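## Task

Pick up the small yellow sponge from the desk and set it on this room's counter. The robot must not tip over or finish leaning. The sponge has to rest on the counter without the robot holding or propping it.

## Robot and tools

ROBOT. A Rainbow Robotics RB-Y1 in a physics simulation. It has a wheeled base with two drive wheels and two rear casters (0.66 m long, 0.58 m wide, front edge 0.10 m ahead of the drive axle), a folding torso (leg with ankle, knee, hip, plus chest), a head with a camera, and two 7-joint arms, each ending in a parallel gripper with a wrist camera. Loose objects may occasionally get nudged by the scene.

FRAMES. Base frame: origin on the floor between the drive wheels, x forward, y left, z up. The reported chest, left_hand and right_hand poses are in this frame; a hand point sits midway between its finger pads, fingers point along the hand's -z, and they close along its x. Printed hand positions can be off, more so at full reach. Odometry frame is the base frame at scene start; base_odometry counts wheel rotation only, so slip shows up as travel. Heading runs -3.142 to 3.142, left positive.

execute_actions. Argument "actions" is a list holding one action or none (empty list just reports state and images). "cameras" picks images: head_camera, left_wrist_camera, right_wrist_camera or all; omitted/null means all, [] means none. An action may contain:
- "base": exactly one of {"translate_m": d}, a straight relative drive in metres, forward positive, -3 to 3; or {"rotate_rad": d}, a relative turn in place in radians, left/counter-clockwise positive, -3.2 to 3.2. No sideways motion. Measured from the base's position in the last reported state.
- "joints": a single dictionary keyed by joint name, each value an absolute target (radians, grippers in metres). Torso: torso_squat_rad 0 to 1.2 (bigger lowers the level chest), torso_shift_rad -0.3 to 0.6 (hips forward), torso_pitch_rad -0.2 to 1.4 (forward bow), torso_yaw_rad -1.5 to 1.5 (left positive). Per arm (left_/right_ prefix): shoulder_pitch_rad ±2.356 (negative raises the arm forward); shoulder_roll_rad 0 to 3.141 on the left, -3.141 to 0 on the right (away from the body lifts it sideways); shoulder_yaw_rad ±2.094; elbow_rad -2.617 to 0.01 (negative bends); forearm_roll_rad ±3.141; wrist_pitch_rad -1.57 to 1.919 (negative tips the hand forward); hand_roll_rad ±2.705; gripper_m 0 to 0.1, the gap between pads. Yaw and roll signs are the same on both arms (positive = left / counter-clockwise seen from above). Head: head_pan_rad ±0.523 (left positive, relative to chest), head_tilt_rad -0.35 to 1.57 (positive looks down). Joint tolerance for done is ±0.02, grippers ±0.004.
- "speeds": optional caps, translate_m 0.05 to 0.4 m/s, rotate_rad 0.1 to 1.509 rad/s. Base moves needing over 8.667 s are refused.
- "min_time_s": 0.1 to 8, minimum duration for arm and head motions.
All parts start together. Joints left unnamed may still be chasing earlier targets. Unknown keys or out-of-range numbers reject the whole call. Extra torso limits: squat+shift<=1.52; squat-shift+pitch<=1.57; shift+0.5 pitch-0.4 squat<=0.7; shift+0.3 pitch-0.5 squat<=0.39; breaking one leaves the torso off_target.

RESULTS. Each returns joint_positions, poses, base_odometry, base_status, joint_status, on_its_own (what this call didn't command; "held at" is a held target, not the position) and a "pictures" line listing image order. Status words: done; off_target (stopped short, may still push); limit_stop_at_<name>; contact_stop (arm or torso hit something firm); time_out; stopped_with_arm; limit_stop_at_own_body (self-collision guard stopped it before touching). A stop in one arm or in the torso halts that whole group and drops its targets. "joint command not followed" with a "cause:" line means an arm's targets were withheld by the collision check; the gripper still moves, and withheld targets may be retried later. After any stop, first back the arm off in its own action, then the torso. If both hands hold one object and the torso contact-stops at once with nothing in the way, resend every arm joint at its current reading, then the torso. If a stop is reported, the rest of that reply's motion calls are skipped.

GRASPING. Command a gripper opening at least 0.005 m narrower than the object; off_target on the gripper is then expected. Each arm carries up to 3 kg.

OTHER TOOLS. wait(seconds 0 to 10) lets time pass with no new commands. zoom_image(camera, region [x0,y0,x1,y1] in pixels, max 504x504) enlarges part of that camera's latest image. read_manual(section "licences") gives licence text only. finished_scene(scene 1 or 2) ends the scene irreversibly, reports success and gives the next task; the robot keeps its last command until then.

CAMERAS. head_camera 896x504, wrist cameras 644x364, with calibration given for scene 1; expect small errors, larger for wrist cameras at long reach.

AVOID. The base does not stop on collisions, and a bent leg can stick out ahead of the base and shove the robot backward unseen in odometry. Never let the arms strike or squeeze each other, including grippers. Large contact torque triggers a 10 s whole-robot fault; motors holding loads heat up (MOTOR HOT from 65 °C, forced brake stop at 80 °C). Heavy weight far forward can tip the robot. Don't drop, slam or push objects hard. Shorter motion time and less arm effort are better.

Each tool is called after "Emit:" by a JSON object that holds its "fn" and its "kwargs".

## Session

I'll start by looking at the current state and images.

Emit:
{"fn": "execute_actions", "kwargs": {"actions": []}}

Scene clock: 0.00 s.
base_odometry: x=+0.000 y=+0.000 heading=+0.000 (m, m, rad; odometry frame)
base_status: not commanded
joint_positions: torso_squat_rad=+0.350 torso_shift_rad=-0.001 torso_pitch_rad=-0.001 torso_yaw_rad=+0.001 left_shoulder_pitch_rad=-0.001 left_shoulder_roll_rad=+0.047 left_shoulder_yaw_rad=-0.041 left_elbow_rad=-0.140 left_forearm_roll_rad=+0.048 left_wrist_pitch_rad=-0.016 left_hand_roll_rad=+0.041 left_gripper_m=+0.100 right_shoulder_pitch_rad=-0.010 right_shoulder_roll_rad=-0.056 right_shoulder_yaw_rad=-0.043 right_elbow_rad=-0.134 right_forearm_roll_rad=-0.011 right_wrist_pitch_rad=-0.048 right_hand_roll_rad=-0.002 right_gripper_m=+0.100 head_pan_rad=+0.000 head_tilt_rad=+0.400
joint_status: not commanded
chest: x=-0.2289 y=+0.0009 z=+1.2475 quat_wxyz=(+1.000, -0.001, -0.001, +0.000) (m; base frame)
left_hand: x=-0.1552 y=+0.2526 z=+0.5665 quat_wxyz=(+0.996, +0.018, -0.080, +0.022) (m; base frame)
right_hand: x=-0.1451 y=-0.2659 z=+0.5695 quat_wxyz=(+0.995, -0.030, -0.097, -0.023) (m; base frame)
pictures: head_camera, left_wrist_camera, right_wrist_camera
Images, in order (width x height): head_camera 896x504, left_wrist_camera 644x364, right_wrist_camera 644x364.

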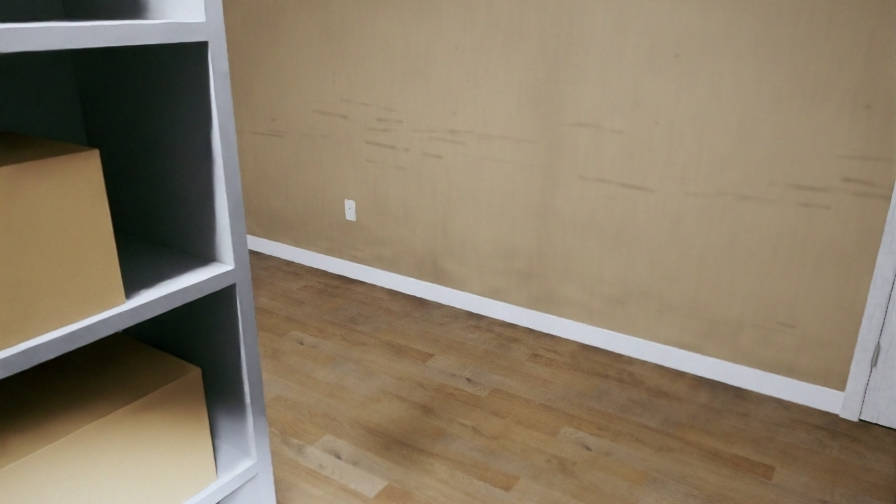

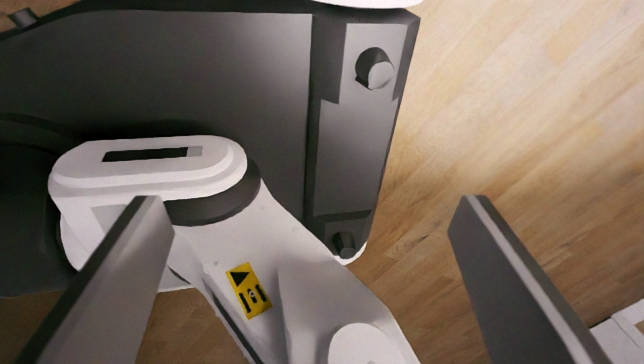

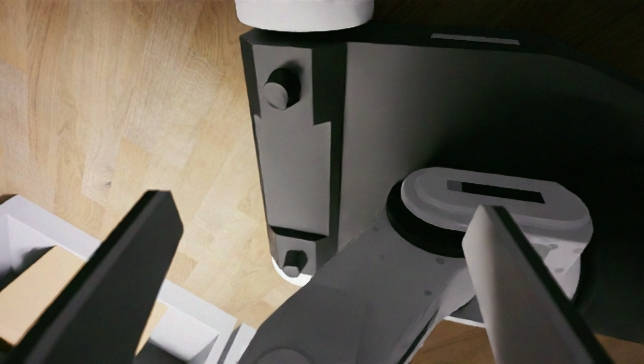

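Emit:
{"fn": "execute_actions", "kwargs": {"actions": [{"joints": {"head_pan_rad": -0.52, "torso_yaw_rad": -0.6, "head_tilt_rad": 0.35}}], "cameras": ["head_camera"]}}

Scene clock: 21.07 s.
base_odometry: x=+0.000 y=+0.000 heading=+0.000 (m, m, rad; odometry frame)
base_status: not commanded
joint_positions: torso_squat_rad=+0.350 torso_shift_rad=-0.001 torso_pitch_rad=-0.001 torso_yaw_rad=-0.600 left_shoulder_pitch_rad=-0.001 left_shoulder_roll_rad=+0.047 left_shoulder_yaw_rad=-0.041 left_elbow_rad=-0.140 left_forearm_roll_rad=+0.048 left_wrist_pitch_rad=-0.016 left_hand_roll_rad=+0.041 left_gripper_m=+0.100 right_shoulder_pitch_rad=-0.010 right_shoulder_roll_rad=-0.056 right_shoulder_yaw_rad=-0.043 right_elbow_rad=-0.134 right_forearm_roll_rad=-0.011 right_wrist_pitch_rad=-0.048 right_hand_roll_rad=-0.002 right_gripper_m=+0.100 head_pan_rad=-0.520 head_tilt_rad=+0.350
joint_status: all done
chest: x=-0.2289 y=+0.0009 z=+1.2475 quat_wxyz=(+0.955, -0.001, -0.001, -0.296) (m; base frame)
left_hand: x=-0.0251 y=+0.1671 z=+0.5667 quat_wxyz=(+0.958, -0.006, -0.082, -0.274) (m; base frame)
right_hand: x=-0.3099 y=-0.2663 z=+0.5693 quat_wxyz=(+0.943, -0.057, -0.084, -0.316) (m; base frame)
pictures: head_camera
camera_calibration (this result's frames):
head_camera: T_world_to_cam=[[-0.893701, -0.448662, 0.00112325, -0.199866], [-0.126219, 0.249014, -0.96024, 1.41984], [0.430544, -0.858309, -0.279174, 0.427039], [0, 0, 0, 1]] pos_world=[-0.183268, -0.0767022, 1.48283]
Images, in order (width x height): head_camera 896x504.

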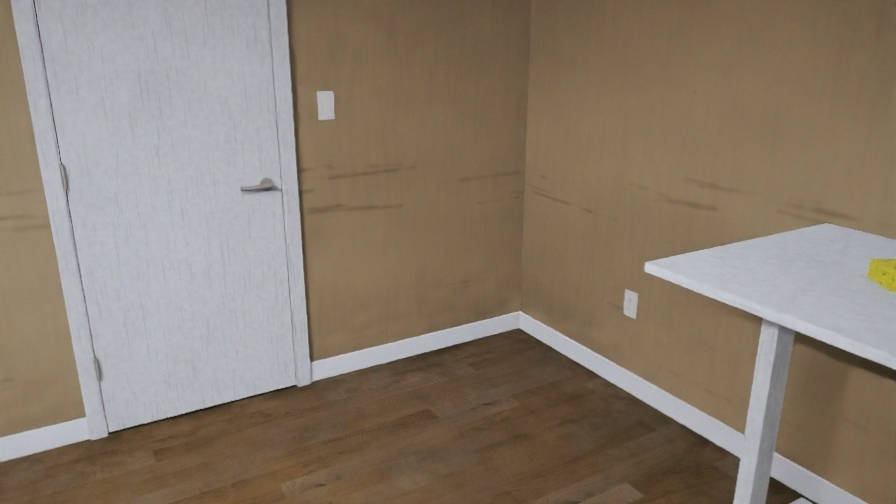

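Emit:
{"fn": "execute_actions", "kwargs": {"actions": [{"joints": {"torso_yaw_rad": -1.4}}], "cameras": ["head_camera"]}}

Scene clock: 31.90 s.
base_odometry: x=+0.000 y=+0.000 heading=+0.000 (m, m, rad; odometry frame)
base_status: not commanded
joint_positions: torso_squat_rad=+0.350 torso_shift_rad=-0.001 torso_pitch_rad=-0.001 torso_yaw_rad=-1.213 left_shoulder_pitch_rad=-0.002 left_shoulder_roll_rad=+0.047 left_shoulder_yaw_rad=-0.041 left_elbow_rad=-0.140 left_forearm_roll_rad=+0.048 left_wrist_pitch_rad=-0.016 left_hand_roll_rad=+0.041 left_gripper_m=+0.100 right_shoulder_pitch_rad=-0.009 right_shoulder_roll_rad=-0.056 right_shoulder_yaw_rad=-0.043 right_elbow_rad=-0.133 right_forearm_roll_rad=-0.011 right_wrist_pitch_rad=-0.048 right_hand_roll_rad=-0.002 right_gripper_m=+0.100 head_pan_rad=-0.520 head_tilt_rad=+0.350
joint_status: torso_yaw_rad limit_stop_at_own_body (moved -0.613 of -0.800)
on_its_own: torso_yaw_rad is held at -1.213, not at your -1.400, since a limit_stop_at_own_body
chest: x=-0.2289 y=+0.0009 z=+1.2475 quat_wxyz=(+0.822, +0.000, -0.001, -0.570) (m; base frame)
left_hand: x=+0.0342 y=+0.0196 z=+0.5670 quat_wxyz=(+0.831, -0.030, -0.077, -0.550) (m; base frame)
right_hand: x=-0.4482 y=-0.1707 z=+0.5690 quat_wxyz=(+0.804, -0.079, -0.063, -0.586) (m; base frame)
pictures: head_camera
camera_calibration (this result's frames):
head_camera: T_world_to_cam=[[-0.98913, 0.147042, 0.000130148, -0.220982], [0.0410015, 0.276662, -0.960092, 1.45792], [-0.141209, -0.949651, -0.279684, 0.296852], [0, 0, 0, 1]] pos_world=[-0.236439, -0.0889515, 1.48279]
Images, in order (width x height): head_camera 896x504.

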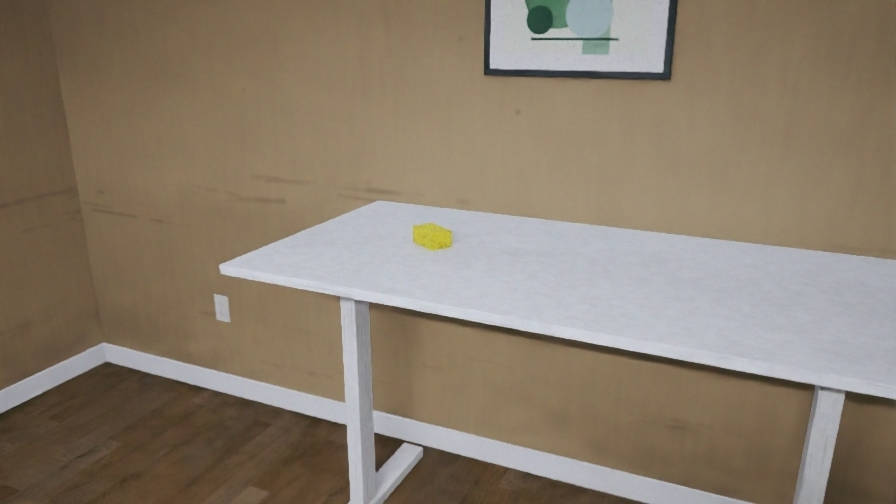

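Emit:
{"fn": "zoom_image", "kwargs": {"camera": "head_camera", "region": [200, 180, 520, 504]}}

Region (200, 180, 520, 504) of head_camera's 896x504 image, scaled by 1.556, with more detail than that image has; it fills the left 498 columns of this view, and the rest is white.

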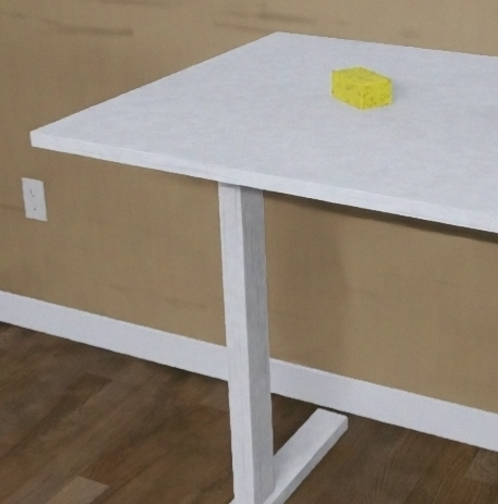

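Emit:
{"fn": "execute_actions", "kwargs": {"actions": [{"base": {"rotate_rad": -1.9}, "joints": {"torso_yaw_rad": -1.1, "head_tilt_rad": 0.3}}]}}

Scene clock: 152.70 s.
base_odometry: x=+0.000 y=+0.000 heading=-1.899 (m, m, rad; odometry frame)
base_status: done
joint_positions: torso_squat_rad=+0.350 torso_shift_rad=-0.001 torso_pitch_rad=-0.001 torso_yaw_rad=-1.100 left_shoulder_pitch_rad=-0.002 left_shoulder_roll_rad=+0.047 left_shoulder_yaw_rad=-0.041 left_elbow_rad=-0.140 left_forearm_roll_rad=+0.048 left_wrist_pitch_rad=-0.016 left_hand_roll_rad=+0.041 left_gripper_m=+0.100 right_shoulder_pitch_rad=-0.010 right_shoulder_roll_rad=-0.056 right_shoulder_yaw_rad=-0.043 right_elbow_rad=-0.134 right_forearm_roll_rad=-0.011 right_wrist_pitch_rad=-0.048 right_hand_roll_rad=-0.002 right_gripper_m=+0.100 head_pan_rad=-0.520 head_tilt_rad=+0.300
joint_status: all done
chest: x=-0.2290 y=+0.0009 z=+1.2475 quat_wxyz=(+0.853, +0.000, -0.001, -0.523) (m; base frame)
left_hand: x=+0.0302 y=+0.0492 z=+0.5670 quat_wxyz=(+0.861, -0.026, -0.078, -0.502) (m; base frame)
right_hand: x=-0.4275 y=-0.1947 z=+0.5691 quat_wxyz=(+0.836, -0.075, -0.067, -0.540) (m; base frame)
pictures: head_camera, left_wrist_camera, right_wrist_camera
camera_calibration (this result's frames):
head_camera: T_world_to_cam=[[-0.999394, 0.0348037, 0.00097093, -0.22446], [0.00710293, 0.231103, -0.972903, 1.46782], [-0.034085, -0.972307, -0.23121, 0.251028], [0, 0, 0, 1]] pos_world=[-0.226193, -0.08733, 1.48631]
left_wrist_camera: T_world_to_cam=[[0.498831, -0.844339, 0.195602, -0.0833454], [-0.725153, -0.28299, 0.62775, -0.28624], [-0.47468, -0.454982, -0.753439, 0.551708], [0, 0, 0, 1]] pos_world=[0.0958923, 0.0996425, 0.611668]
right_wrist_camera: T_world_to_cam=[[-0.43878, 0.869458, -0.226969, 0.108059], [0.658806, 0.483034, 0.576761, 0.0800441], [0.611103, 0.103542, -0.78475, 0.818454], [0, 0, 0, 1]] pos_world=[-0.505479, -0.217361, 0.620641]
Images, in order (width x height): head_camera 896x504, left_wrist_camera 644x364, right_wrist_camera 644x364.

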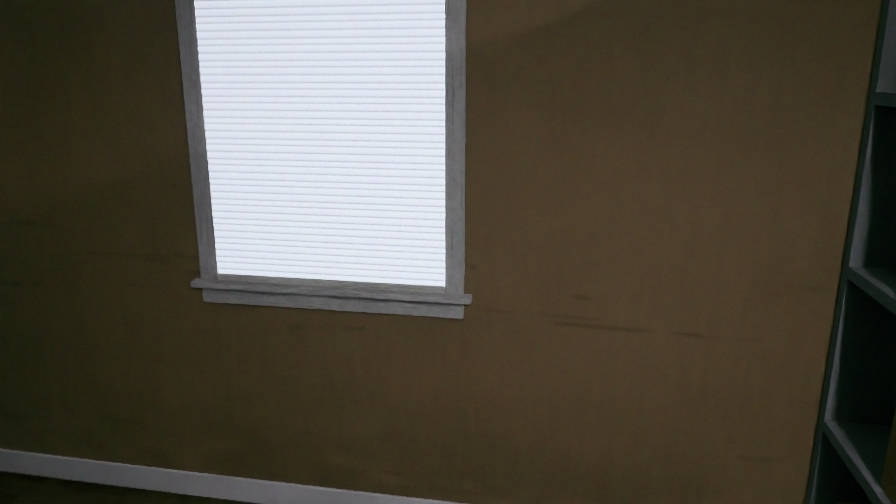

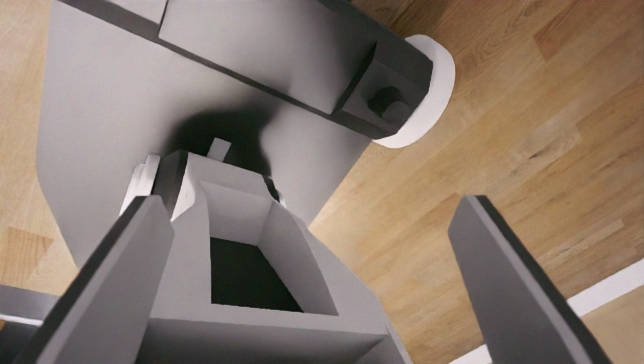

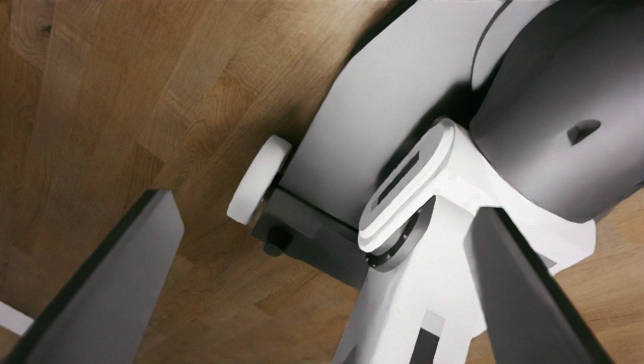

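Emit:
{"fn": "execute_actions", "kwargs": {"actions": [{"base": {"translate_m": 0.9}, "joints": {"torso_yaw_rad": 0, "torso_squat_rad": 0.0, "head_pan_rad": 0.05, "head_tilt_rad": 0.55, "left_shoulder_pitch_rad": -0.21, "left_shoulder_roll_rad": 0.08, "left_shoulder_yaw_rad": 0.07, "left_elbow_rad": -2.0, "left_forearm_roll_rad": 0, "left_wrist_pitch_rad": 1.3, "left_hand_roll_rad": 0}}]}}

Scene clock: 250.47 s.
base_odometry: x=-0.291 y=-0.852 heading=-1.900 (m, m, rad; odometry frame)
base_status: done
joint_positions: torso_squat_rad=+0.000 torso_shift_rad=-0.001 torso_pitch_rad=-0.001 torso_yaw_rad=+0.000 left_shoulder_pitch_rad=-0.210 left_shoulder_roll_rad=+0.080 left_shoulder_yaw_rad=+0.070 left_elbow_rad=-2.000 left_forearm_roll_rad=+0.000 left_wrist_pitch_rad=+1.300 left_hand_roll_rad=+0.000 left_gripper_m=+0.100 right_shoulder_pitch_rad=-0.010 right_shoulder_roll_rad=-0.056 right_shoulder_yaw_rad=-0.043 right_elbow_rad=-0.134 right_forearm_roll_rad=-0.011 right_wrist_pitch_rad=-0.048 right_hand_roll_rad=-0.002 right_gripper_m=+0.100 head_pan_rad=+0.050 head_tilt_rad=+0.550
joint_status: all done
chest: x=-0.2289 y=+0.0009 z=+1.2899 quat_wxyz=(+1.000, -0.001, +0.000, +0.000) (m; base frame)
left_hand: x=+0.2629 y=+0.2471 z=+1.0901 quat_wxyz=(+0.899, +0.034, -0.436, -0.009) (m; base frame)
right_hand: x=-0.1452 y=-0.2660 z=+0.6119 quat_wxyz=(+0.995, -0.030, -0.096, -0.023) (m; base frame)
pictures: head_camera, left_wrist_camera, right_wrist_camera
camera_calibration (this result's frames):
head_camera: T_world_to_cam=[[0.0643856, -0.997925, 0.000118697, 0.00974121], [-0.464242, -0.030058, -0.885198, 1.27652], [0.883365, 0.0569389, -0.465214, 0.817745], [0, 0, 0, 1]] pos_world=[-0.130378, 0.00152921, 1.5104]
left_wrist_camera: T_world_to_cam=[[0.591425, -0.0254673, 0.805958, -1.02669], [-0.51398, -0.782049, 0.352455, -0.0219798], [0.621322, -0.622697, -0.475613, 0.596782], [0, 0, 0, 1]] pos_world=[0.22512, 0.328278, 1.11905]
right_wrist_camera: T_world_to_cam=[[-0.974087, 0.00285127, -0.226158, -0.0050746], [-0.131217, 0.807318, 0.575344, -0.123793], [0.184221, 0.59011, -0.786023, 0.755209], [0, 0, 0, 1]] pos_world=[-0.160313, -0.345702, 0.663688]
Images, in order (width x height): head_camera 896x504, left_wrist_camera 644x364, right_wrist_camera 644x364.

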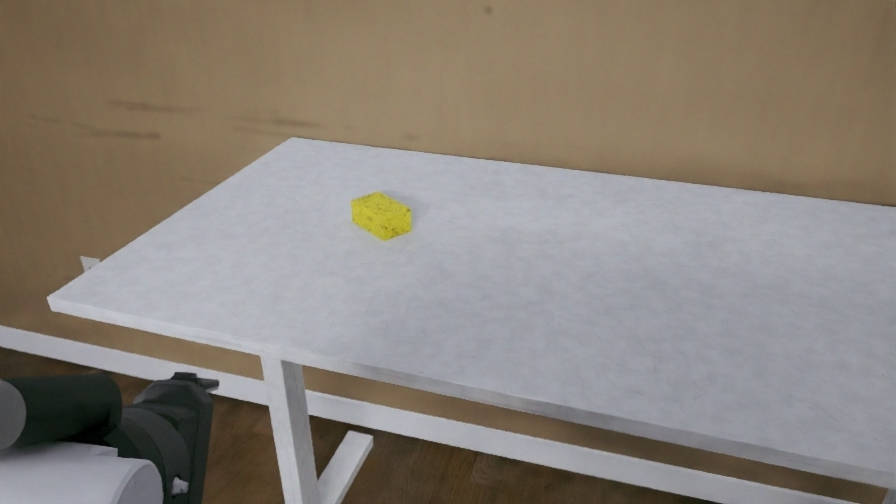

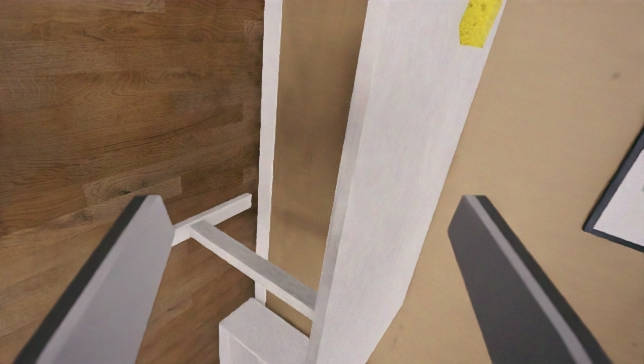

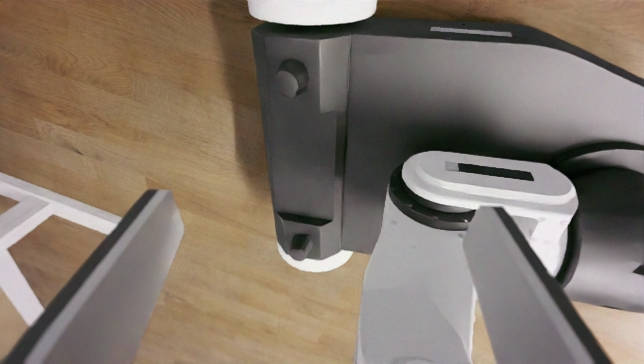

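Emit:
{"fn": "zoom_image", "kwargs": {"camera": "head_camera", "region": [330, 175, 430, 255]}}

Emit:
{"fn": "zoom_image", "kwargs": {"camera": "left_wrist_camera", "region": [430, 0, 530, 70]}}

Region (330, 175, 430, 255) of head_camera's 896x504 image, scaled by 5.040, with more detail than that image has; it fills the top 403 rows of this view, and the rest is white.

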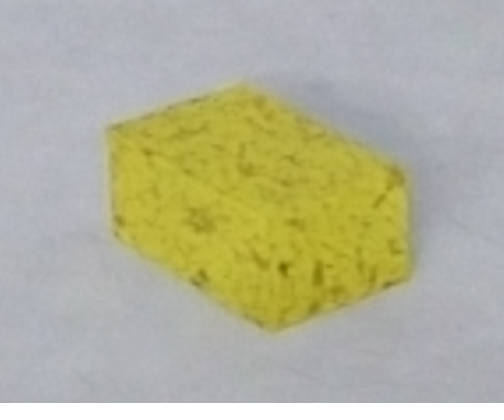

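Region (430, 0, 530, 70) of left_wrist_camera's 644x364 image, scaled by 5.040, with more detail than that image has; it fills the top 353 rows of this view, and the rest is white.

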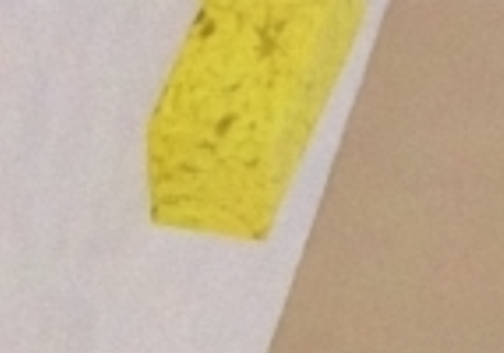

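Emit:
{"fn": "execute_actions", "kwargs": {"actions": [{"base": {"translate_m": 0.555}, "joints": {"torso_pitch_rad": 0.2, "head_pan_rad": 0.3, "head_tilt_rad": 0.65, "left_shoulder_pitch_rad": -1.259, "left_shoulder_roll_rad": 0.179, "left_shoulder_yaw_rad": 0.285, "left_elbow_rad": -1.064, "left_forearm_roll_rad": 0, "left_wrist_pitch_rad": 1.876, "left_hand_roll_rad": -0.70}, "min_time_s": 1.3}], "cameras": ["head_camera", "left_wrist_camera"]}}

Scene clock: 373.43 s.
base_odometry: x=-0.471 y=-1.377 heading=-1.901 (m, m, rad; odometry frame)
base_status: done
joint_positions: torso_squat_rad=+0.000 torso_shift_rad=-0.001 torso_pitch_rad=+0.200 torso_yaw_rad=+0.000 left_shoulder_pitch_rad=-1.258 left_shoulder_roll_rad=+0.179 left_shoulder_yaw_rad=+0.285 left_elbow_rad=-1.064 left_forearm_roll_rad=+0.000 left_wrist_pitch_rad=+1.876 left_hand_roll_rad=-0.700 left_gripper_m=+0.100 right_shoulder_pitch_rad=-0.010 right_shoulder_roll_rad=-0.056 right_shoulder_yaw_rad=-0.043 right_elbow_rad=-0.134 right_forearm_roll_rad=-0.011 right_wrist_pitch_rad=-0.048 right_hand_roll_rad=-0.002 right_gripper_m=+0.100 head_pan_rad=+0.300 head_tilt_rad=+0.650
joint_status: all done
chest: x=-0.1670 y=+0.0009 z=+1.2837 quat_wxyz=(+0.995, -0.001, +0.100, +0.000) (m; base frame)
left_hand: x=+0.3852 y=+0.1846 z=+1.1177 quat_wxyz=(+0.921, +0.037, -0.098, -0.375) (m; base frame)
right_hand: x=-0.2205 y=-0.2660 z=+0.6027 quat_wxyz=(+0.999, -0.032, +0.004, -0.020) (m; base frame)
pictures: head_camera, left_wrist_camera
camera_calibration (this result's frames):
head_camera: T_world_to_cam=[[0.302461, -0.951086, -0.062864, 0.121234], [-0.680931, -0.169455, -0.712473, 1.03309], [0.666971, 0.258302, -0.698878, 1.0431], [0, 0, 0, 1]] pos_world=[-0.0289222, 0.0209324, 1.47266]
left_wrist_camera: T_world_to_cam=[[0.707645, -0.680641, 0.189649, -0.357861], [-0.653561, -0.528538, 0.541761, -0.222305], [-0.268509, -0.507322, -0.818858, 1.20009], [0, 0, 0, 1]] pos_world=[0.430184, 0.247761, 1.17101]
Images, in order (width x height): head_camera 896x504, left_wrist_camera 644x364.

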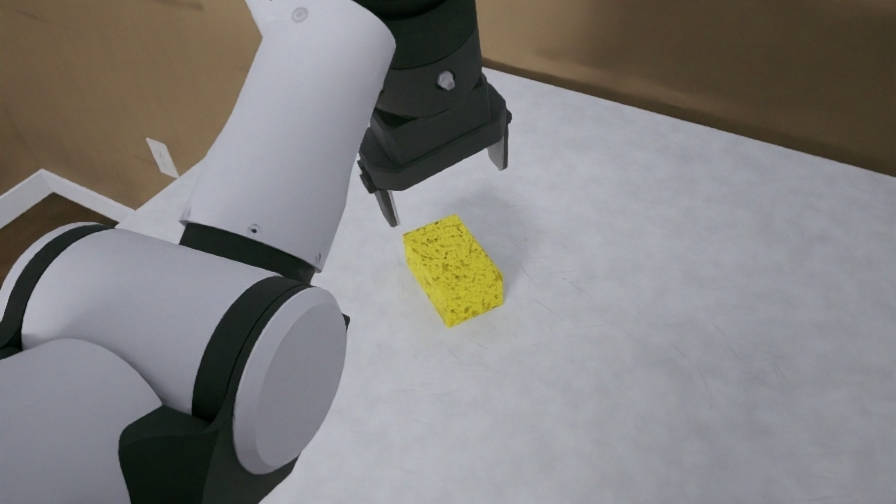

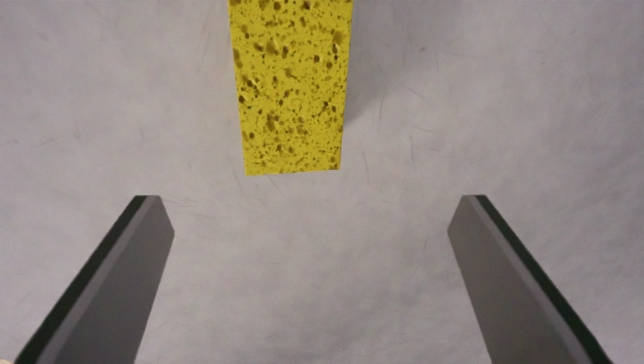

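Emit:
{"fn": "zoom_image", "kwargs": {"camera": "head_camera", "region": [350, 120, 560, 340]}}

Region (350, 120, 560, 340) of head_camera's 896x504 image, scaled by 2.291, with more detail than that image has; it fills the left 481 columns of this view, and the rest is white.

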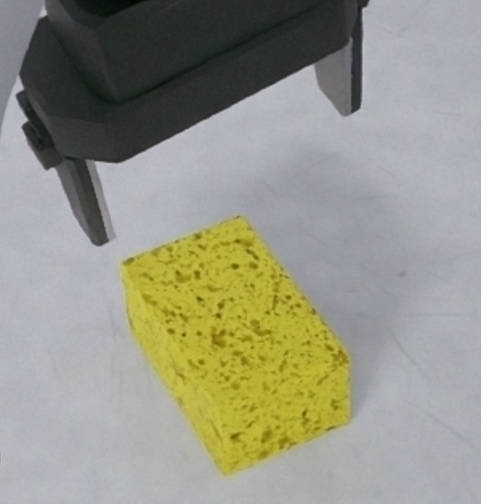

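Emit:
{"fn": "execute_actions", "kwargs": {"actions": [{"joints": {"torso_pitch_rad": 0.37, "head_tilt_rad": 0.5, "left_hand_roll_rad": -0.73}}], "cameras": ["head_camera", "left_wrist_camera"]}}

Scene clock: 437.17 s.
base_odometry: x=-0.471 y=-1.377 heading=-1.901 (m, m, rad; odometry frame)
base_status: not commanded
joint_positions: torso_squat_rad=+0.000 torso_shift_rad=-0.001 torso_pitch_rad=+0.370 torso_yaw_rad=+0.000 left_shoulder_pitch_rad=-1.258 left_shoulder_roll_rad=+0.179 left_shoulder_yaw_rad=+0.285 left_elbow_rad=-1.064 left_forearm_roll_rad=+0.000 left_wrist_pitch_rad=+1.876 left_hand_roll_rad=-0.730 left_gripper_m=+0.100 right_shoulder_pitch_rad=-0.010 right_shoulder_roll_rad=-0.056 right_shoulder_yaw_rad=-0.043 right_elbow_rad=-0.134 right_forearm_roll_rad=-0.011 right_wrist_pitch_rad=-0.048 right_hand_roll_rad=-0.002 right_gripper_m=+0.100 head_pan_rad=+0.300 head_tilt_rad=+0.500
joint_status: all done
chest: x=-0.1166 y=+0.0009 z=+1.2690 quat_wxyz=(+0.983, -0.001, +0.184, +0.000) (m; base frame)
left_hand: x=+0.3996 y=+0.1845 z=+1.0118 quat_wxyz=(+0.920, +0.005, -0.019, -0.391) (m; base frame)
right_hand: x=-0.2846 y=-0.2660 z=+0.6068 quat_wxyz=(+0.995, -0.034, +0.089, -0.018) (m; base frame)
pictures: head_camera, left_wrist_camera
camera_calibration (this result's frames):
head_camera: T_world_to_cam=[[0.28839, -0.951034, -0.1112, 0.164304], [-0.701678, -0.130885, -0.700369, 1.05095], [0.651521, 0.280006, -0.705066, 0.977484], [0, 0, 0, 1]] pos_world=[0.0531925, 0.0201111, 1.44351]
left_wrist_camera: T_world_to_cam=[[0.708717, -0.702353, 0.0664909, -0.219819], [-0.568239, -0.512438, 0.643826, -0.295953], [-0.418121, -0.494073, -0.762278, 1.11736], [0, 0, 0, 1]] pos_world=[0.454809, 0.24601, 1.0569]
Images, in order (width x height): head_camera 896x504, left_wrist_camera 644x364.

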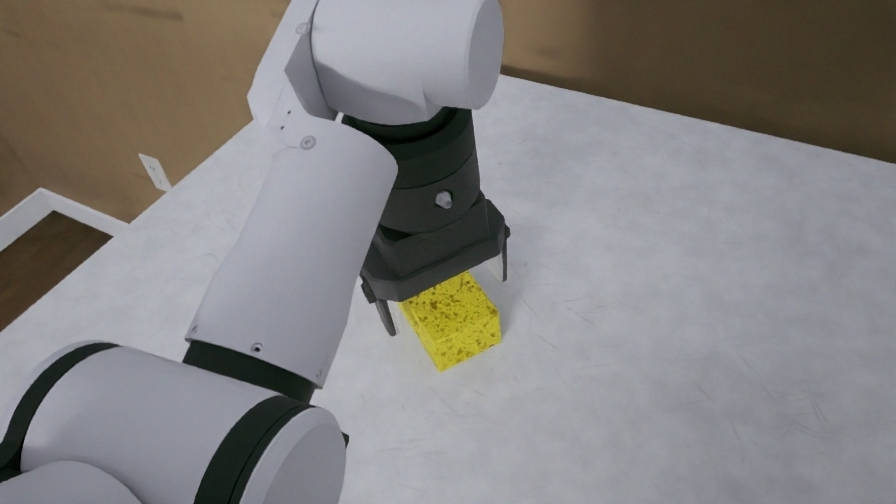

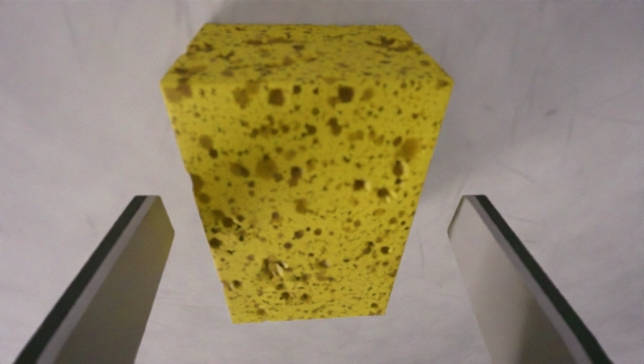

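Emit:
{"fn": "execute_actions", "kwargs": {"actions": [{"joints": {"torso_pitch_rad": 0.403}}], "cameras": ["left_wrist_camera"]}}

Emit:
{"fn": "execute_actions", "kwargs": {"actions": [{"joints": {"left_gripper_m": 0.048}}], "cameras": ["head_camera", "left_wrist_camera"]}}

Scene clock: 461.17 s.
base_odometry: x=-0.471 y=-1.377 heading=-1.901 (m, m, rad; odometry frame)
base_status: not commanded
joint_positions: torso_squat_rad=+0.000 torso_shift_rad=-0.001 torso_pitch_rad=+0.403 torso_yaw_rad=+0.000 left_shoulder_pitch_rad=-1.258 left_shoulder_roll_rad=+0.179 left_shoulder_yaw_rad=+0.285 left_elbow_rad=-1.064 left_forearm_roll_rad=+0.000 left_wrist_pitch_rad=+1.876 left_hand_roll_rad=-0.730 left_gripper_m=+0.100 right_shoulder_pitch_rad=-0.010 right_shoulder_roll_rad=-0.056 right_shoulder_yaw_rad=-0.043 right_elbow_rad=-0.134 right_forearm_roll_rad=-0.011 right_wrist_pitch_rad=-0.048 right_hand_roll_rad=-0.002 right_gripper_m=+0.100 head_pan_rad=+0.300 head_tilt_rad=+0.500
joint_status: all done
chest: x=-0.1071 y=+0.0009 z=+1.2651 quat_wxyz=(+0.980, -0.001, +0.200, +0.000) (m; base frame)
left_hand: x=+0.4003 y=+0.1845 z=+0.9911 quat_wxyz=(+0.921, -0.001, -0.004, -0.391) (m; base frame)
right_hand: x=-0.2969 y=-0.2660 z=+0.6088 quat_wxyz=(+0.994, -0.034, +0.105, -0.017) (m; base frame)
pictures: left_wrist_camera
camera_calibration (this result's frames):
left_wrist_camera: T_world_to_cam=[[0.71051, -0.702367, 0.0430745, -0.196469], [-0.546699, -0.512424, 0.662225, -0.30906], [-0.443053, -0.494067, -0.748066, 1.09774], [0, 0, 0, 1]] pos_world=[0.456988, 0.245995, 1.03431]
Images, in order (width x height): left_wrist_camera 644x364.

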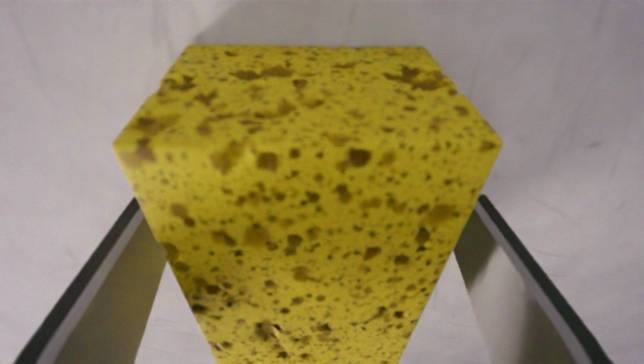

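Scene clock: 462.17 s.
base_odometry: x=-0.471 y=-1.377 heading=-1.901 (m, m, rad; odometry frame)
base_status: not commanded
joint_positions: torso_squat_rad=+0.000 torso_shift_rad=-0.001 torso_pitch_rad=+0.403 torso_yaw_rad=+0.000 left_shoulder_pitch_rad=-1.258 left_shoulder_roll_rad=+0.179 left_shoulder_yaw_rad=+0.285 left_elbow_rad=-1.064 left_forearm_roll_rad=+0.000 left_wrist_pitch_rad=+1.876 left_hand_roll_rad=-0.730 left_gripper_m=+0.059 right_shoulder_pitch_rad=-0.010 right_shoulder_roll_rad=-0.056 right_shoulder_yaw_rad=-0.043 right_elbow_rad=-0.134 right_forearm_roll_rad=-0.011 right_wrist_pitch_rad=-0.048 right_hand_roll_rad=-0.002 right_gripper_m=+0.100 head_pan_rad=+0.300 head_tilt_rad=+0.500
joint_status: left_gripper_m off_target (ended at +0.059, target +0.048)
chest: x=-0.1071 y=+0.0009 z=+1.2651 quat_wxyz=(+0.980, -0.001, +0.200, +0.000) (m; base frame)
left_hand: x=+0.4003 y=+0.1845 z=+0.9911 quat_wxyz=(+0.921, -0.001, -0.004, -0.391) (m; base frame)
right_hand: x=-0.2969 y=-0.2660 z=+0.6088 quat_wxyz=(+0.994, -0.034, +0.105, -0.017) (m; base frame)
pictures: head_camera, left_wrist_camera
camera_calibration (this result's frames):
head_camera: T_world_to_cam=[[0.284546, -0.95104, -0.120652, 0.172687], [-0.724402, -0.130871, -0.676842, 1.0227], [0.627914, 0.279993, -0.726174, 0.992769], [0, 0, 0, 1]] pos_world=[0.0683388, 0.0201053, 1.43397]
left_wrist_camera: T_world_to_cam=[[0.71051, -0.702368, 0.0430745, -0.196469], [-0.546699, -0.512424, 0.662224, -0.309059], [-0.443053, -0.494066, -0.748066, 1.09774], [0, 0, 0, 1]] pos_world=[0.456988, 0.245995, 1.03431]
Images, in order (width x height): head_camera 896x504, left_wrist_camera 644x364.

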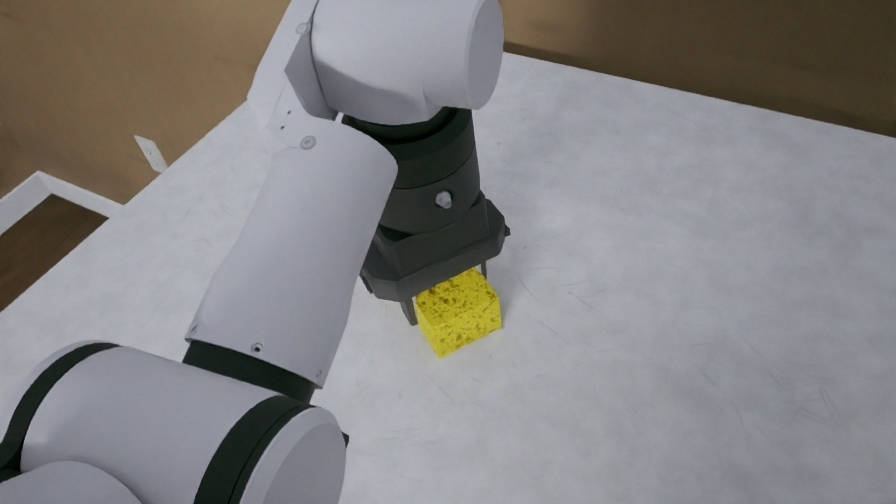

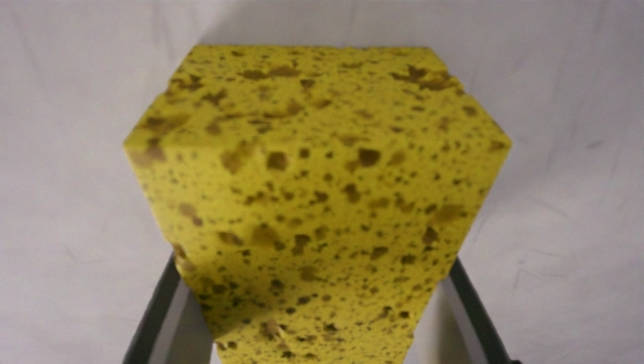

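Emit:
{"fn": "execute_actions", "kwargs": {"actions": [{"base": {"translate_m": -0.55}, "joints": {"torso_pitch_rad": 0.0, "head_pan_rad": 0.3, "head_tilt_rad": 0.5, "left_shoulder_pitch_rad": -0.53, "left_shoulder_roll_rad": 0.06, "left_shoulder_yaw_rad": 0.17, "left_elbow_rad": -1.9}, "min_time_s": 2.4}], "cameras": ["left_wrist_camera"]}}

Emit:
{"fn": "execute_actions", "kwargs": {"actions": [{"base": {"rotate_rad": 2.36}, "joints": {"head_pan_rad": 0.2, "head_tilt_rad": 0.35}}], "cameras": ["head_camera", "left_wrist_camera"]}}

Scene clock: 514.80 s.
base_odometry: x=-0.292 y=-0.856 heading=-1.904 (m, m, rad; odometry frame)
base_status: done
joint_positions: torso_squat_rad=+0.000 torso_shift_rad=-0.001 torso_pitch_rad=+0.000 torso_yaw_rad=+0.000 left_shoulder_pitch_rad=-0.530 left_shoulder_roll_rad=+0.060 left_shoulder_yaw_rad=+0.170 left_elbow_rad=-1.900 left_forearm_roll_rad=+0.000 left_wrist_pitch_rad=+1.876 left_hand_roll_rad=-0.730 left_gripper_m=+0.059 right_shoulder_pitch_rad=-0.010 right_shoulder_roll_rad=-0.056 right_shoulder_yaw_rad=-0.043 right_elbow_rad=-0.134 right_forearm_roll_rad=-0.011 right_wrist_pitch_rad=-0.048 right_hand_roll_rad=-0.002 right_gripper_m=+0.100 head_pan_rad=+0.300 head_tilt_rad=+0.500
joint_status: all done
chest: x=-0.2287 y=+0.0009 z=+1.2899 quat_wxyz=(+1.000, -0.001, +0.000, +0.000) (m; base frame)
left_hand: x=+0.2436 y=+0.2265 z=+1.1133 quat_wxyz=(+0.902, +0.100, -0.242, -0.344) (m; base frame)
right_hand: x=-0.1457 y=-0.2660 z=+0.6118 quat_wxyz=(+0.995, -0.030, -0.096, -0.023) (m; base frame)
pictures: left_wrist_camera
camera_calibration (this result's frames):
left_wrist_camera: T_world_to_cam=[[0.641043, -0.651898, 0.405083, -0.458432], [-0.767082, -0.56169, 0.309982, 0.00280272], [0.025454, -0.509444, -0.860127, 1.1546], [0, 0, 0, 1]] pos_world=[0.266636, 0.290927, 1.17794]
Images, in order (width x height): left_wrist_camera 644x364.

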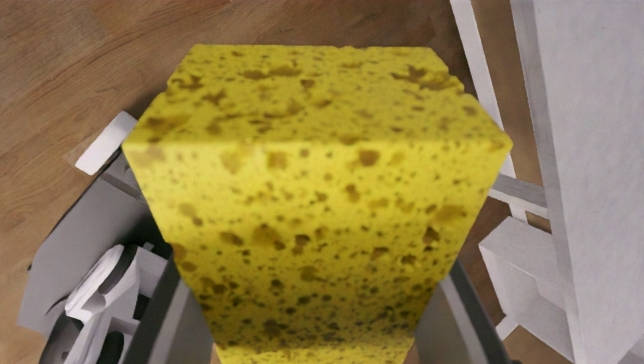

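Scene clock: 519.60 s.
base_odometry: x=-0.292 y=-0.856 heading=+0.455 (m, m, rad; odometry frame)
base_status: done
joint_positions: torso_squat_rad=+0.000 torso_shift_rad=-0.001 torso_pitch_rad=+0.000 torso_yaw_rad=+0.000 left_shoulder_pitch_rad=-0.530 left_shoulder_roll_rad=+0.060 left_shoulder_yaw_rad=+0.170 left_elbow_rad=-1.900 left_forearm_roll_rad=+0.000 left_wrist_pitch_rad=+1.876 left_hand_roll_rad=-0.730 left_gripper_m=+0.059 right_shoulder_pitch_rad=-0.010 right_shoulder_roll_rad=-0.056 right_shoulder_yaw_rad=-0.043 right_elbow_rad=-0.134 right_forearm_roll_rad=-0.011 right_wrist_pitch_rad=-0.048 right_hand_roll_rad=-0.002 right_gripper_m=+0.100 head_pan_rad=+0.200 head_tilt_rad=+0.350
joint_status: all done
chest: x=-0.2287 y=+0.0009 z=+1.2899 quat_wxyz=(+1.000, -0.001, +0.000, +0.000) (m; base frame)
left_hand: x=+0.2435 y=+0.2264 z=+1.1133 quat_wxyz=(+0.902, +0.100, -0.242, -0.344) (m; base frame)
right_hand: x=-0.1457 y=-0.2660 z=+0.6118 quat_wxyz=(+0.995, -0.030, -0.096, -0.023) (m; base frame)
pictures: head_camera, left_wrist_camera
camera_calibration (this result's frames):
head_camera: T_world_to_cam=[[0.21285, -0.97708, 0.00290534, 0.0361857], [-0.274139, -0.0625728, -0.959652, 1.42694], [0.937839, 0.203466, -0.281174, 0.554299], [0, 0, 0, 1]] pos_world=[-0.136367, 0.0118628, 1.52511]
left_wrist_camera: T_world_to_cam=[[0.641006, -0.651936, 0.405083, -0.458431], [-0.767115, -0.561642, 0.309987, 0.00275731], [0.0254197, -0.509449, -0.860126, 1.15458], [0, 0, 0, 1]] pos_world=[0.266623, 0.290882, 1.17793]
Images, in order (width x height): head_camera 896x504, left_wrist_camera 644x364.

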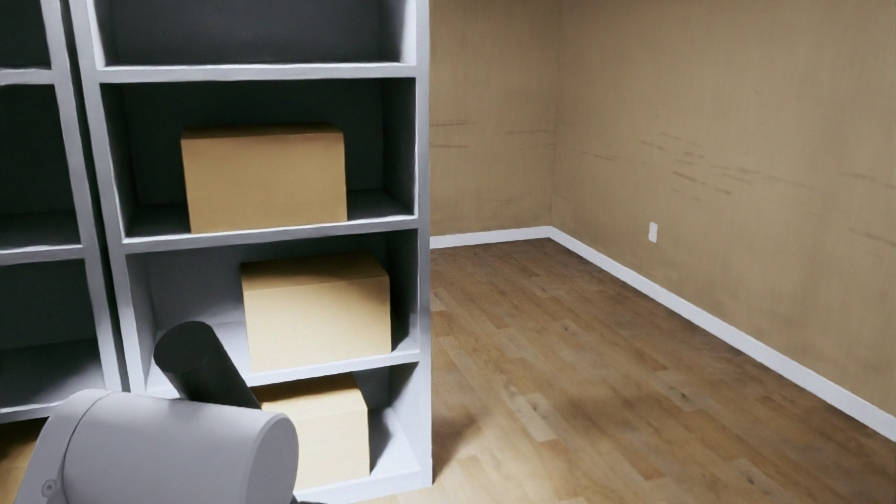

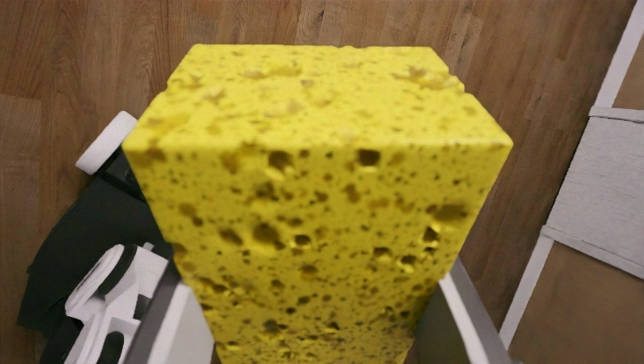

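Emit:
{"fn": "execute_actions", "kwargs": {"actions": [{"base": {"translate_m": 2.8}, "joints": {"head_pan_rad": 0.52, "head_tilt_rad": 0.35}}], "cameras": ["head_camera", "right_wrist_camera"]}}

Scene clock: 550.47 s.
base_odometry: x=+2.221 y=+0.377 heading=+0.457 (m, m, rad; odometry frame)
base_status: done
joint_positions: torso_squat_rad=+0.000 torso_shift_rad=-0.001 torso_pitch_rad=+0.000 torso_yaw_rad=+0.000 left_shoulder_pitch_rad=-0.530 left_shoulder_roll_rad=+0.060 left_shoulder_yaw_rad=+0.170 left_elbow_rad=-1.900 left_forearm_roll_rad=+0.000 left_wrist_pitch_rad=+1.876 left_hand_roll_rad=-0.730 left_gripper_m=+0.059 right_shoulder_pitch_rad=-0.010 right_shoulder_roll_rad=-0.056 right_shoulder_yaw_rad=-0.043 right_elbow_rad=-0.134 right_forearm_roll_rad=-0.011 right_wrist_pitch_rad=-0.048 right_hand_roll_rad=-0.002 right_gripper_m=+0.100 head_pan_rad=+0.520 head_tilt_rad=+0.350
joint_status: all done
chest: x=-0.2286 y=+0.0009 z=+1.2899 quat_wxyz=(+1.000, -0.001, +0.000, +0.000) (m; base frame)
left_hand: x=+0.2436 y=+0.2265 z=+1.1132 quat_wxyz=(+0.902, +0.100, -0.242, -0.344) (m; base frame)
right_hand: x=-0.1456 y=-0.2660 z=+0.6118 quat_wxyz=(+0.995, -0.030, -0.096, -0.023) (m; base frame)
pictures: head_camera, right_wrist_camera
camera_calibration (this result's frames):
head_camera: T_world_to_cam=[[0.509324, -0.860571, 0.00265719, 0.0976193], [-0.241179, -0.145703, -0.959481, 1.43363], [0.826088, 0.488046, -0.281761, 0.531606], [0, 0, 0, 1]] pos_world=[-0.143113, 0.0334437, 1.52507]
right_wrist_camera: T_world_to_cam=[[-0.974326, 0.00290525, -0.225124, -0.00615726], [-0.130569, 0.807302, 0.575512, -0.123797], [0.183415, 0.590131, -0.786196, 0.75521], [0, 0, 0, 1]] pos_world=[-0.16068, -0.345713, 0.663603]
Images, in order (width x height): head_camera 896x504, right_wrist_camera 644x364.

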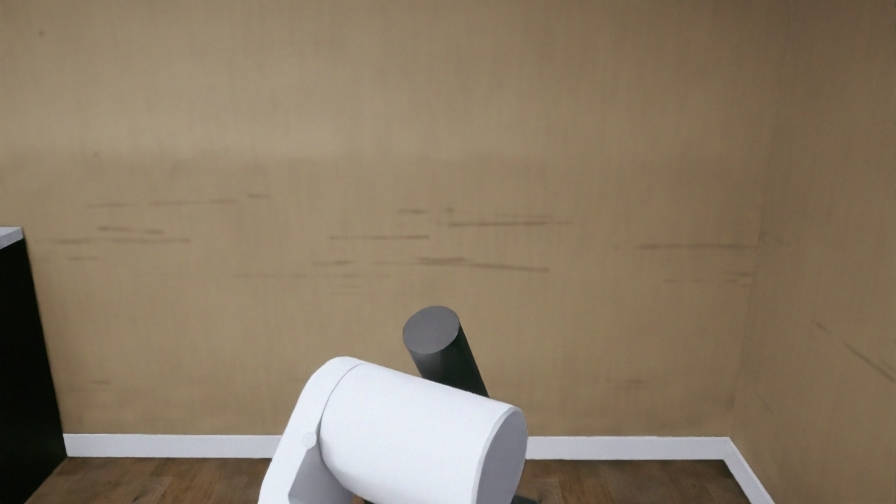

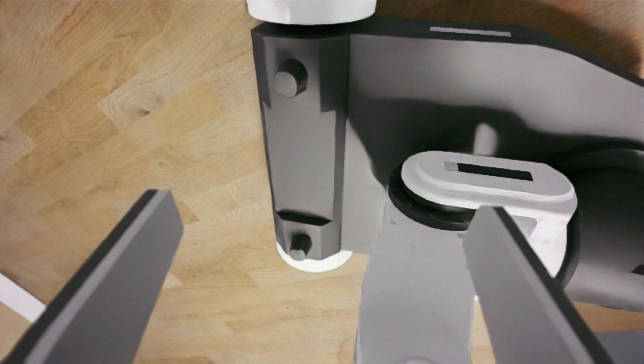

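Emit:
{"fn": "execute_actions", "kwargs": {"actions": [{"base": {"rotate_rad": 1.26}, "joints": {"head_pan_rad": 0.1, "head_tilt_rad": 0.4}}], "cameras": ["head_camera"]}}

Scene clock: 578.83 s.
base_odometry: x=+2.221 y=+0.377 heading=+1.716 (m, m, rad; odometry frame)
base_status: done
joint_positions: torso_squat_rad=+0.000 torso_shift_rad=-0.001 torso_pitch_rad=+0.000 torso_yaw_rad=+0.000 left_shoulder_pitch_rad=-0.530 left_shoulder_roll_rad=+0.060 left_shoulder_yaw_rad=+0.170 left_elbow_rad=-1.900 left_forearm_roll_rad=+0.000 left_wrist_pitch_rad=+1.876 left_hand_roll_rad=-0.730 left_gripper_m=+0.059 right_shoulder_pitch_rad=-0.010 right_shoulder_roll_rad=-0.056 right_shoulder_yaw_rad=-0.043 right_elbow_rad=-0.134 right_forearm_roll_rad=-0.011 right_wrist_pitch_rad=-0.048 right_hand_roll_rad=-0.002 right_gripper_m=+0.100 head_pan_rad=+0.100 head_tilt_rad=+0.400
joint_status: all done
chest: x=-0.2286 y=+0.0009 z=+1.2899 quat_wxyz=(+1.000, -0.001, +0.000, +0.000) (m; base frame)
left_hand: x=+0.2436 y=+0.2264 z=+1.1132 quat_wxyz=(+0.902, +0.100, -0.242, -0.344) (m; base frame)
right_hand: x=-0.1457 y=-0.2660 z=+0.6118 quat_wxyz=(+0.995, -0.030, -0.096, -0.023) (m; base frame)
pictures: head_camera
camera_calibration (this result's frames):
head_camera: T_world_to_cam=[[0.114297, -0.993444, 0.00218074, 0.0168966], [-0.326355, -0.0396206, -0.944416, 1.39347], [0.938312, 0.107232, -0.328744, 0.625232], [0, 0, 0, 1]] pos_world=[-0.133828, 0.00495103, 1.52152]
Images, in order (width x height): head_camera 896x504.

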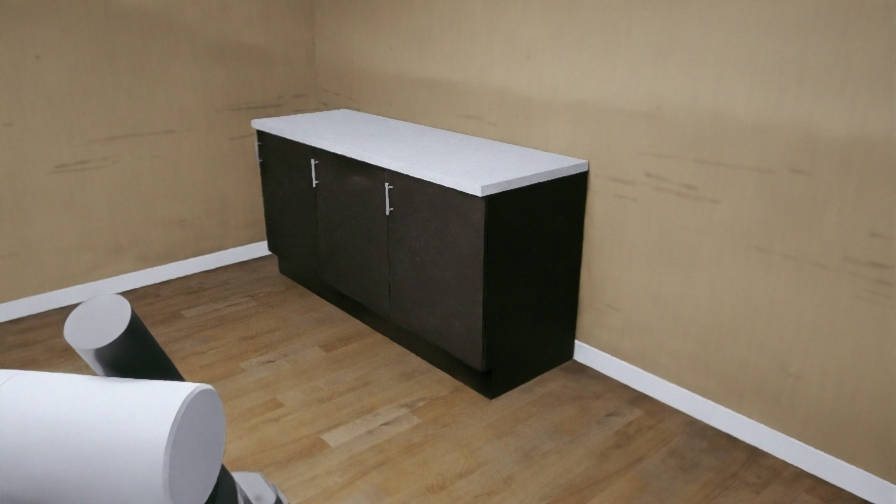

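Emit:
{"fn": "execute_actions", "kwargs": {"actions": [{"base": {"translate_m": 1.55}, "joints": {"head_pan_rad": 0.0, "head_tilt_rad": 0.75}}], "cameras": ["head_camera", "right_wrist_camera"]}}

Scene clock: 629.30 s.
base_odometry: x=+1.996 y=+1.911 heading=+1.717 (m, m, rad; odometry frame)
base_status: done
joint_positions: torso_squat_rad=+0.000 torso_shift_rad=-0.001 torso_pitch_rad=+0.000 torso_yaw_rad=+0.000 left_shoulder_pitch_rad=-0.530 left_shoulder_roll_rad=+0.060 left_shoulder_yaw_rad=+0.170 left_elbow_rad=-1.900 left_forearm_roll_rad=+0.000 left_wrist_pitch_rad=+1.876 left_hand_roll_rad=-0.730 left_gripper_m=+0.059 right_shoulder_pitch_rad=-0.010 right_shoulder_roll_rad=-0.056 right_shoulder_yaw_rad=-0.043 right_elbow_rad=-0.134 right_forearm_roll_rad=-0.011 right_wrist_pitch_rad=-0.048 right_hand_roll_rad=-0.002 right_gripper_m=+0.100 head_pan_rad=+0.000 head_tilt_rad=+0.750
joint_status: all done
chest: x=-0.2285 y=+0.0009 z=+1.2899 quat_wxyz=(+1.000, -0.001, +0.000, +0.000) (m; base frame)
left_hand: x=+0.2436 y=+0.2265 z=+1.1132 quat_wxyz=(+0.902, +0.100, -0.242, -0.344) (m; base frame)
right_hand: x=-0.1457 y=-0.2660 z=+0.6118 quat_wxyz=(+0.995, -0.030, -0.096, -0.023) (m; base frame)
pictures: head_camera, right_wrist_camera
camera_calibration (this result's frames):
head_camera: T_world_to_cam=[[0.0139238, -0.999899, -0.00280851, 0.00360876], [-0.632502, -0.00663221, -0.774531, 1.07708], [0.774434, 0.0125608, -0.63253, 1.04412], [0, 0, 0, 1]] pos_world=[-0.127398, -0.00236317, 1.49468]
right_wrist_camera: T_world_to_cam=[[-0.974337, 0.00292005, -0.225076, -0.00621239], [-0.130528, 0.807304, 0.575519, -0.123793], [0.183385, 0.590128, -0.786205, 0.755214], [0, 0, 0, 1]] pos_world=[-0.160707, -0.345716, 0.6636]
Images, in order (width x height): head_camera 896x504, right_wrist_camera 644x364.

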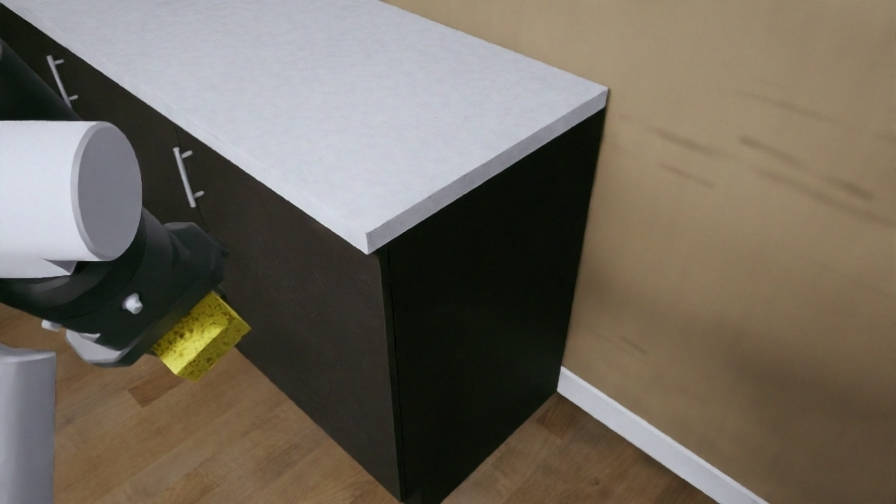

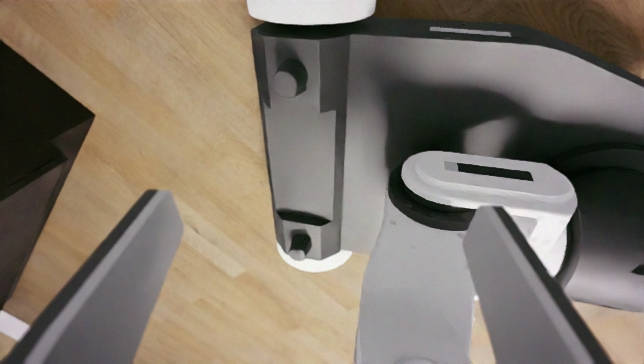

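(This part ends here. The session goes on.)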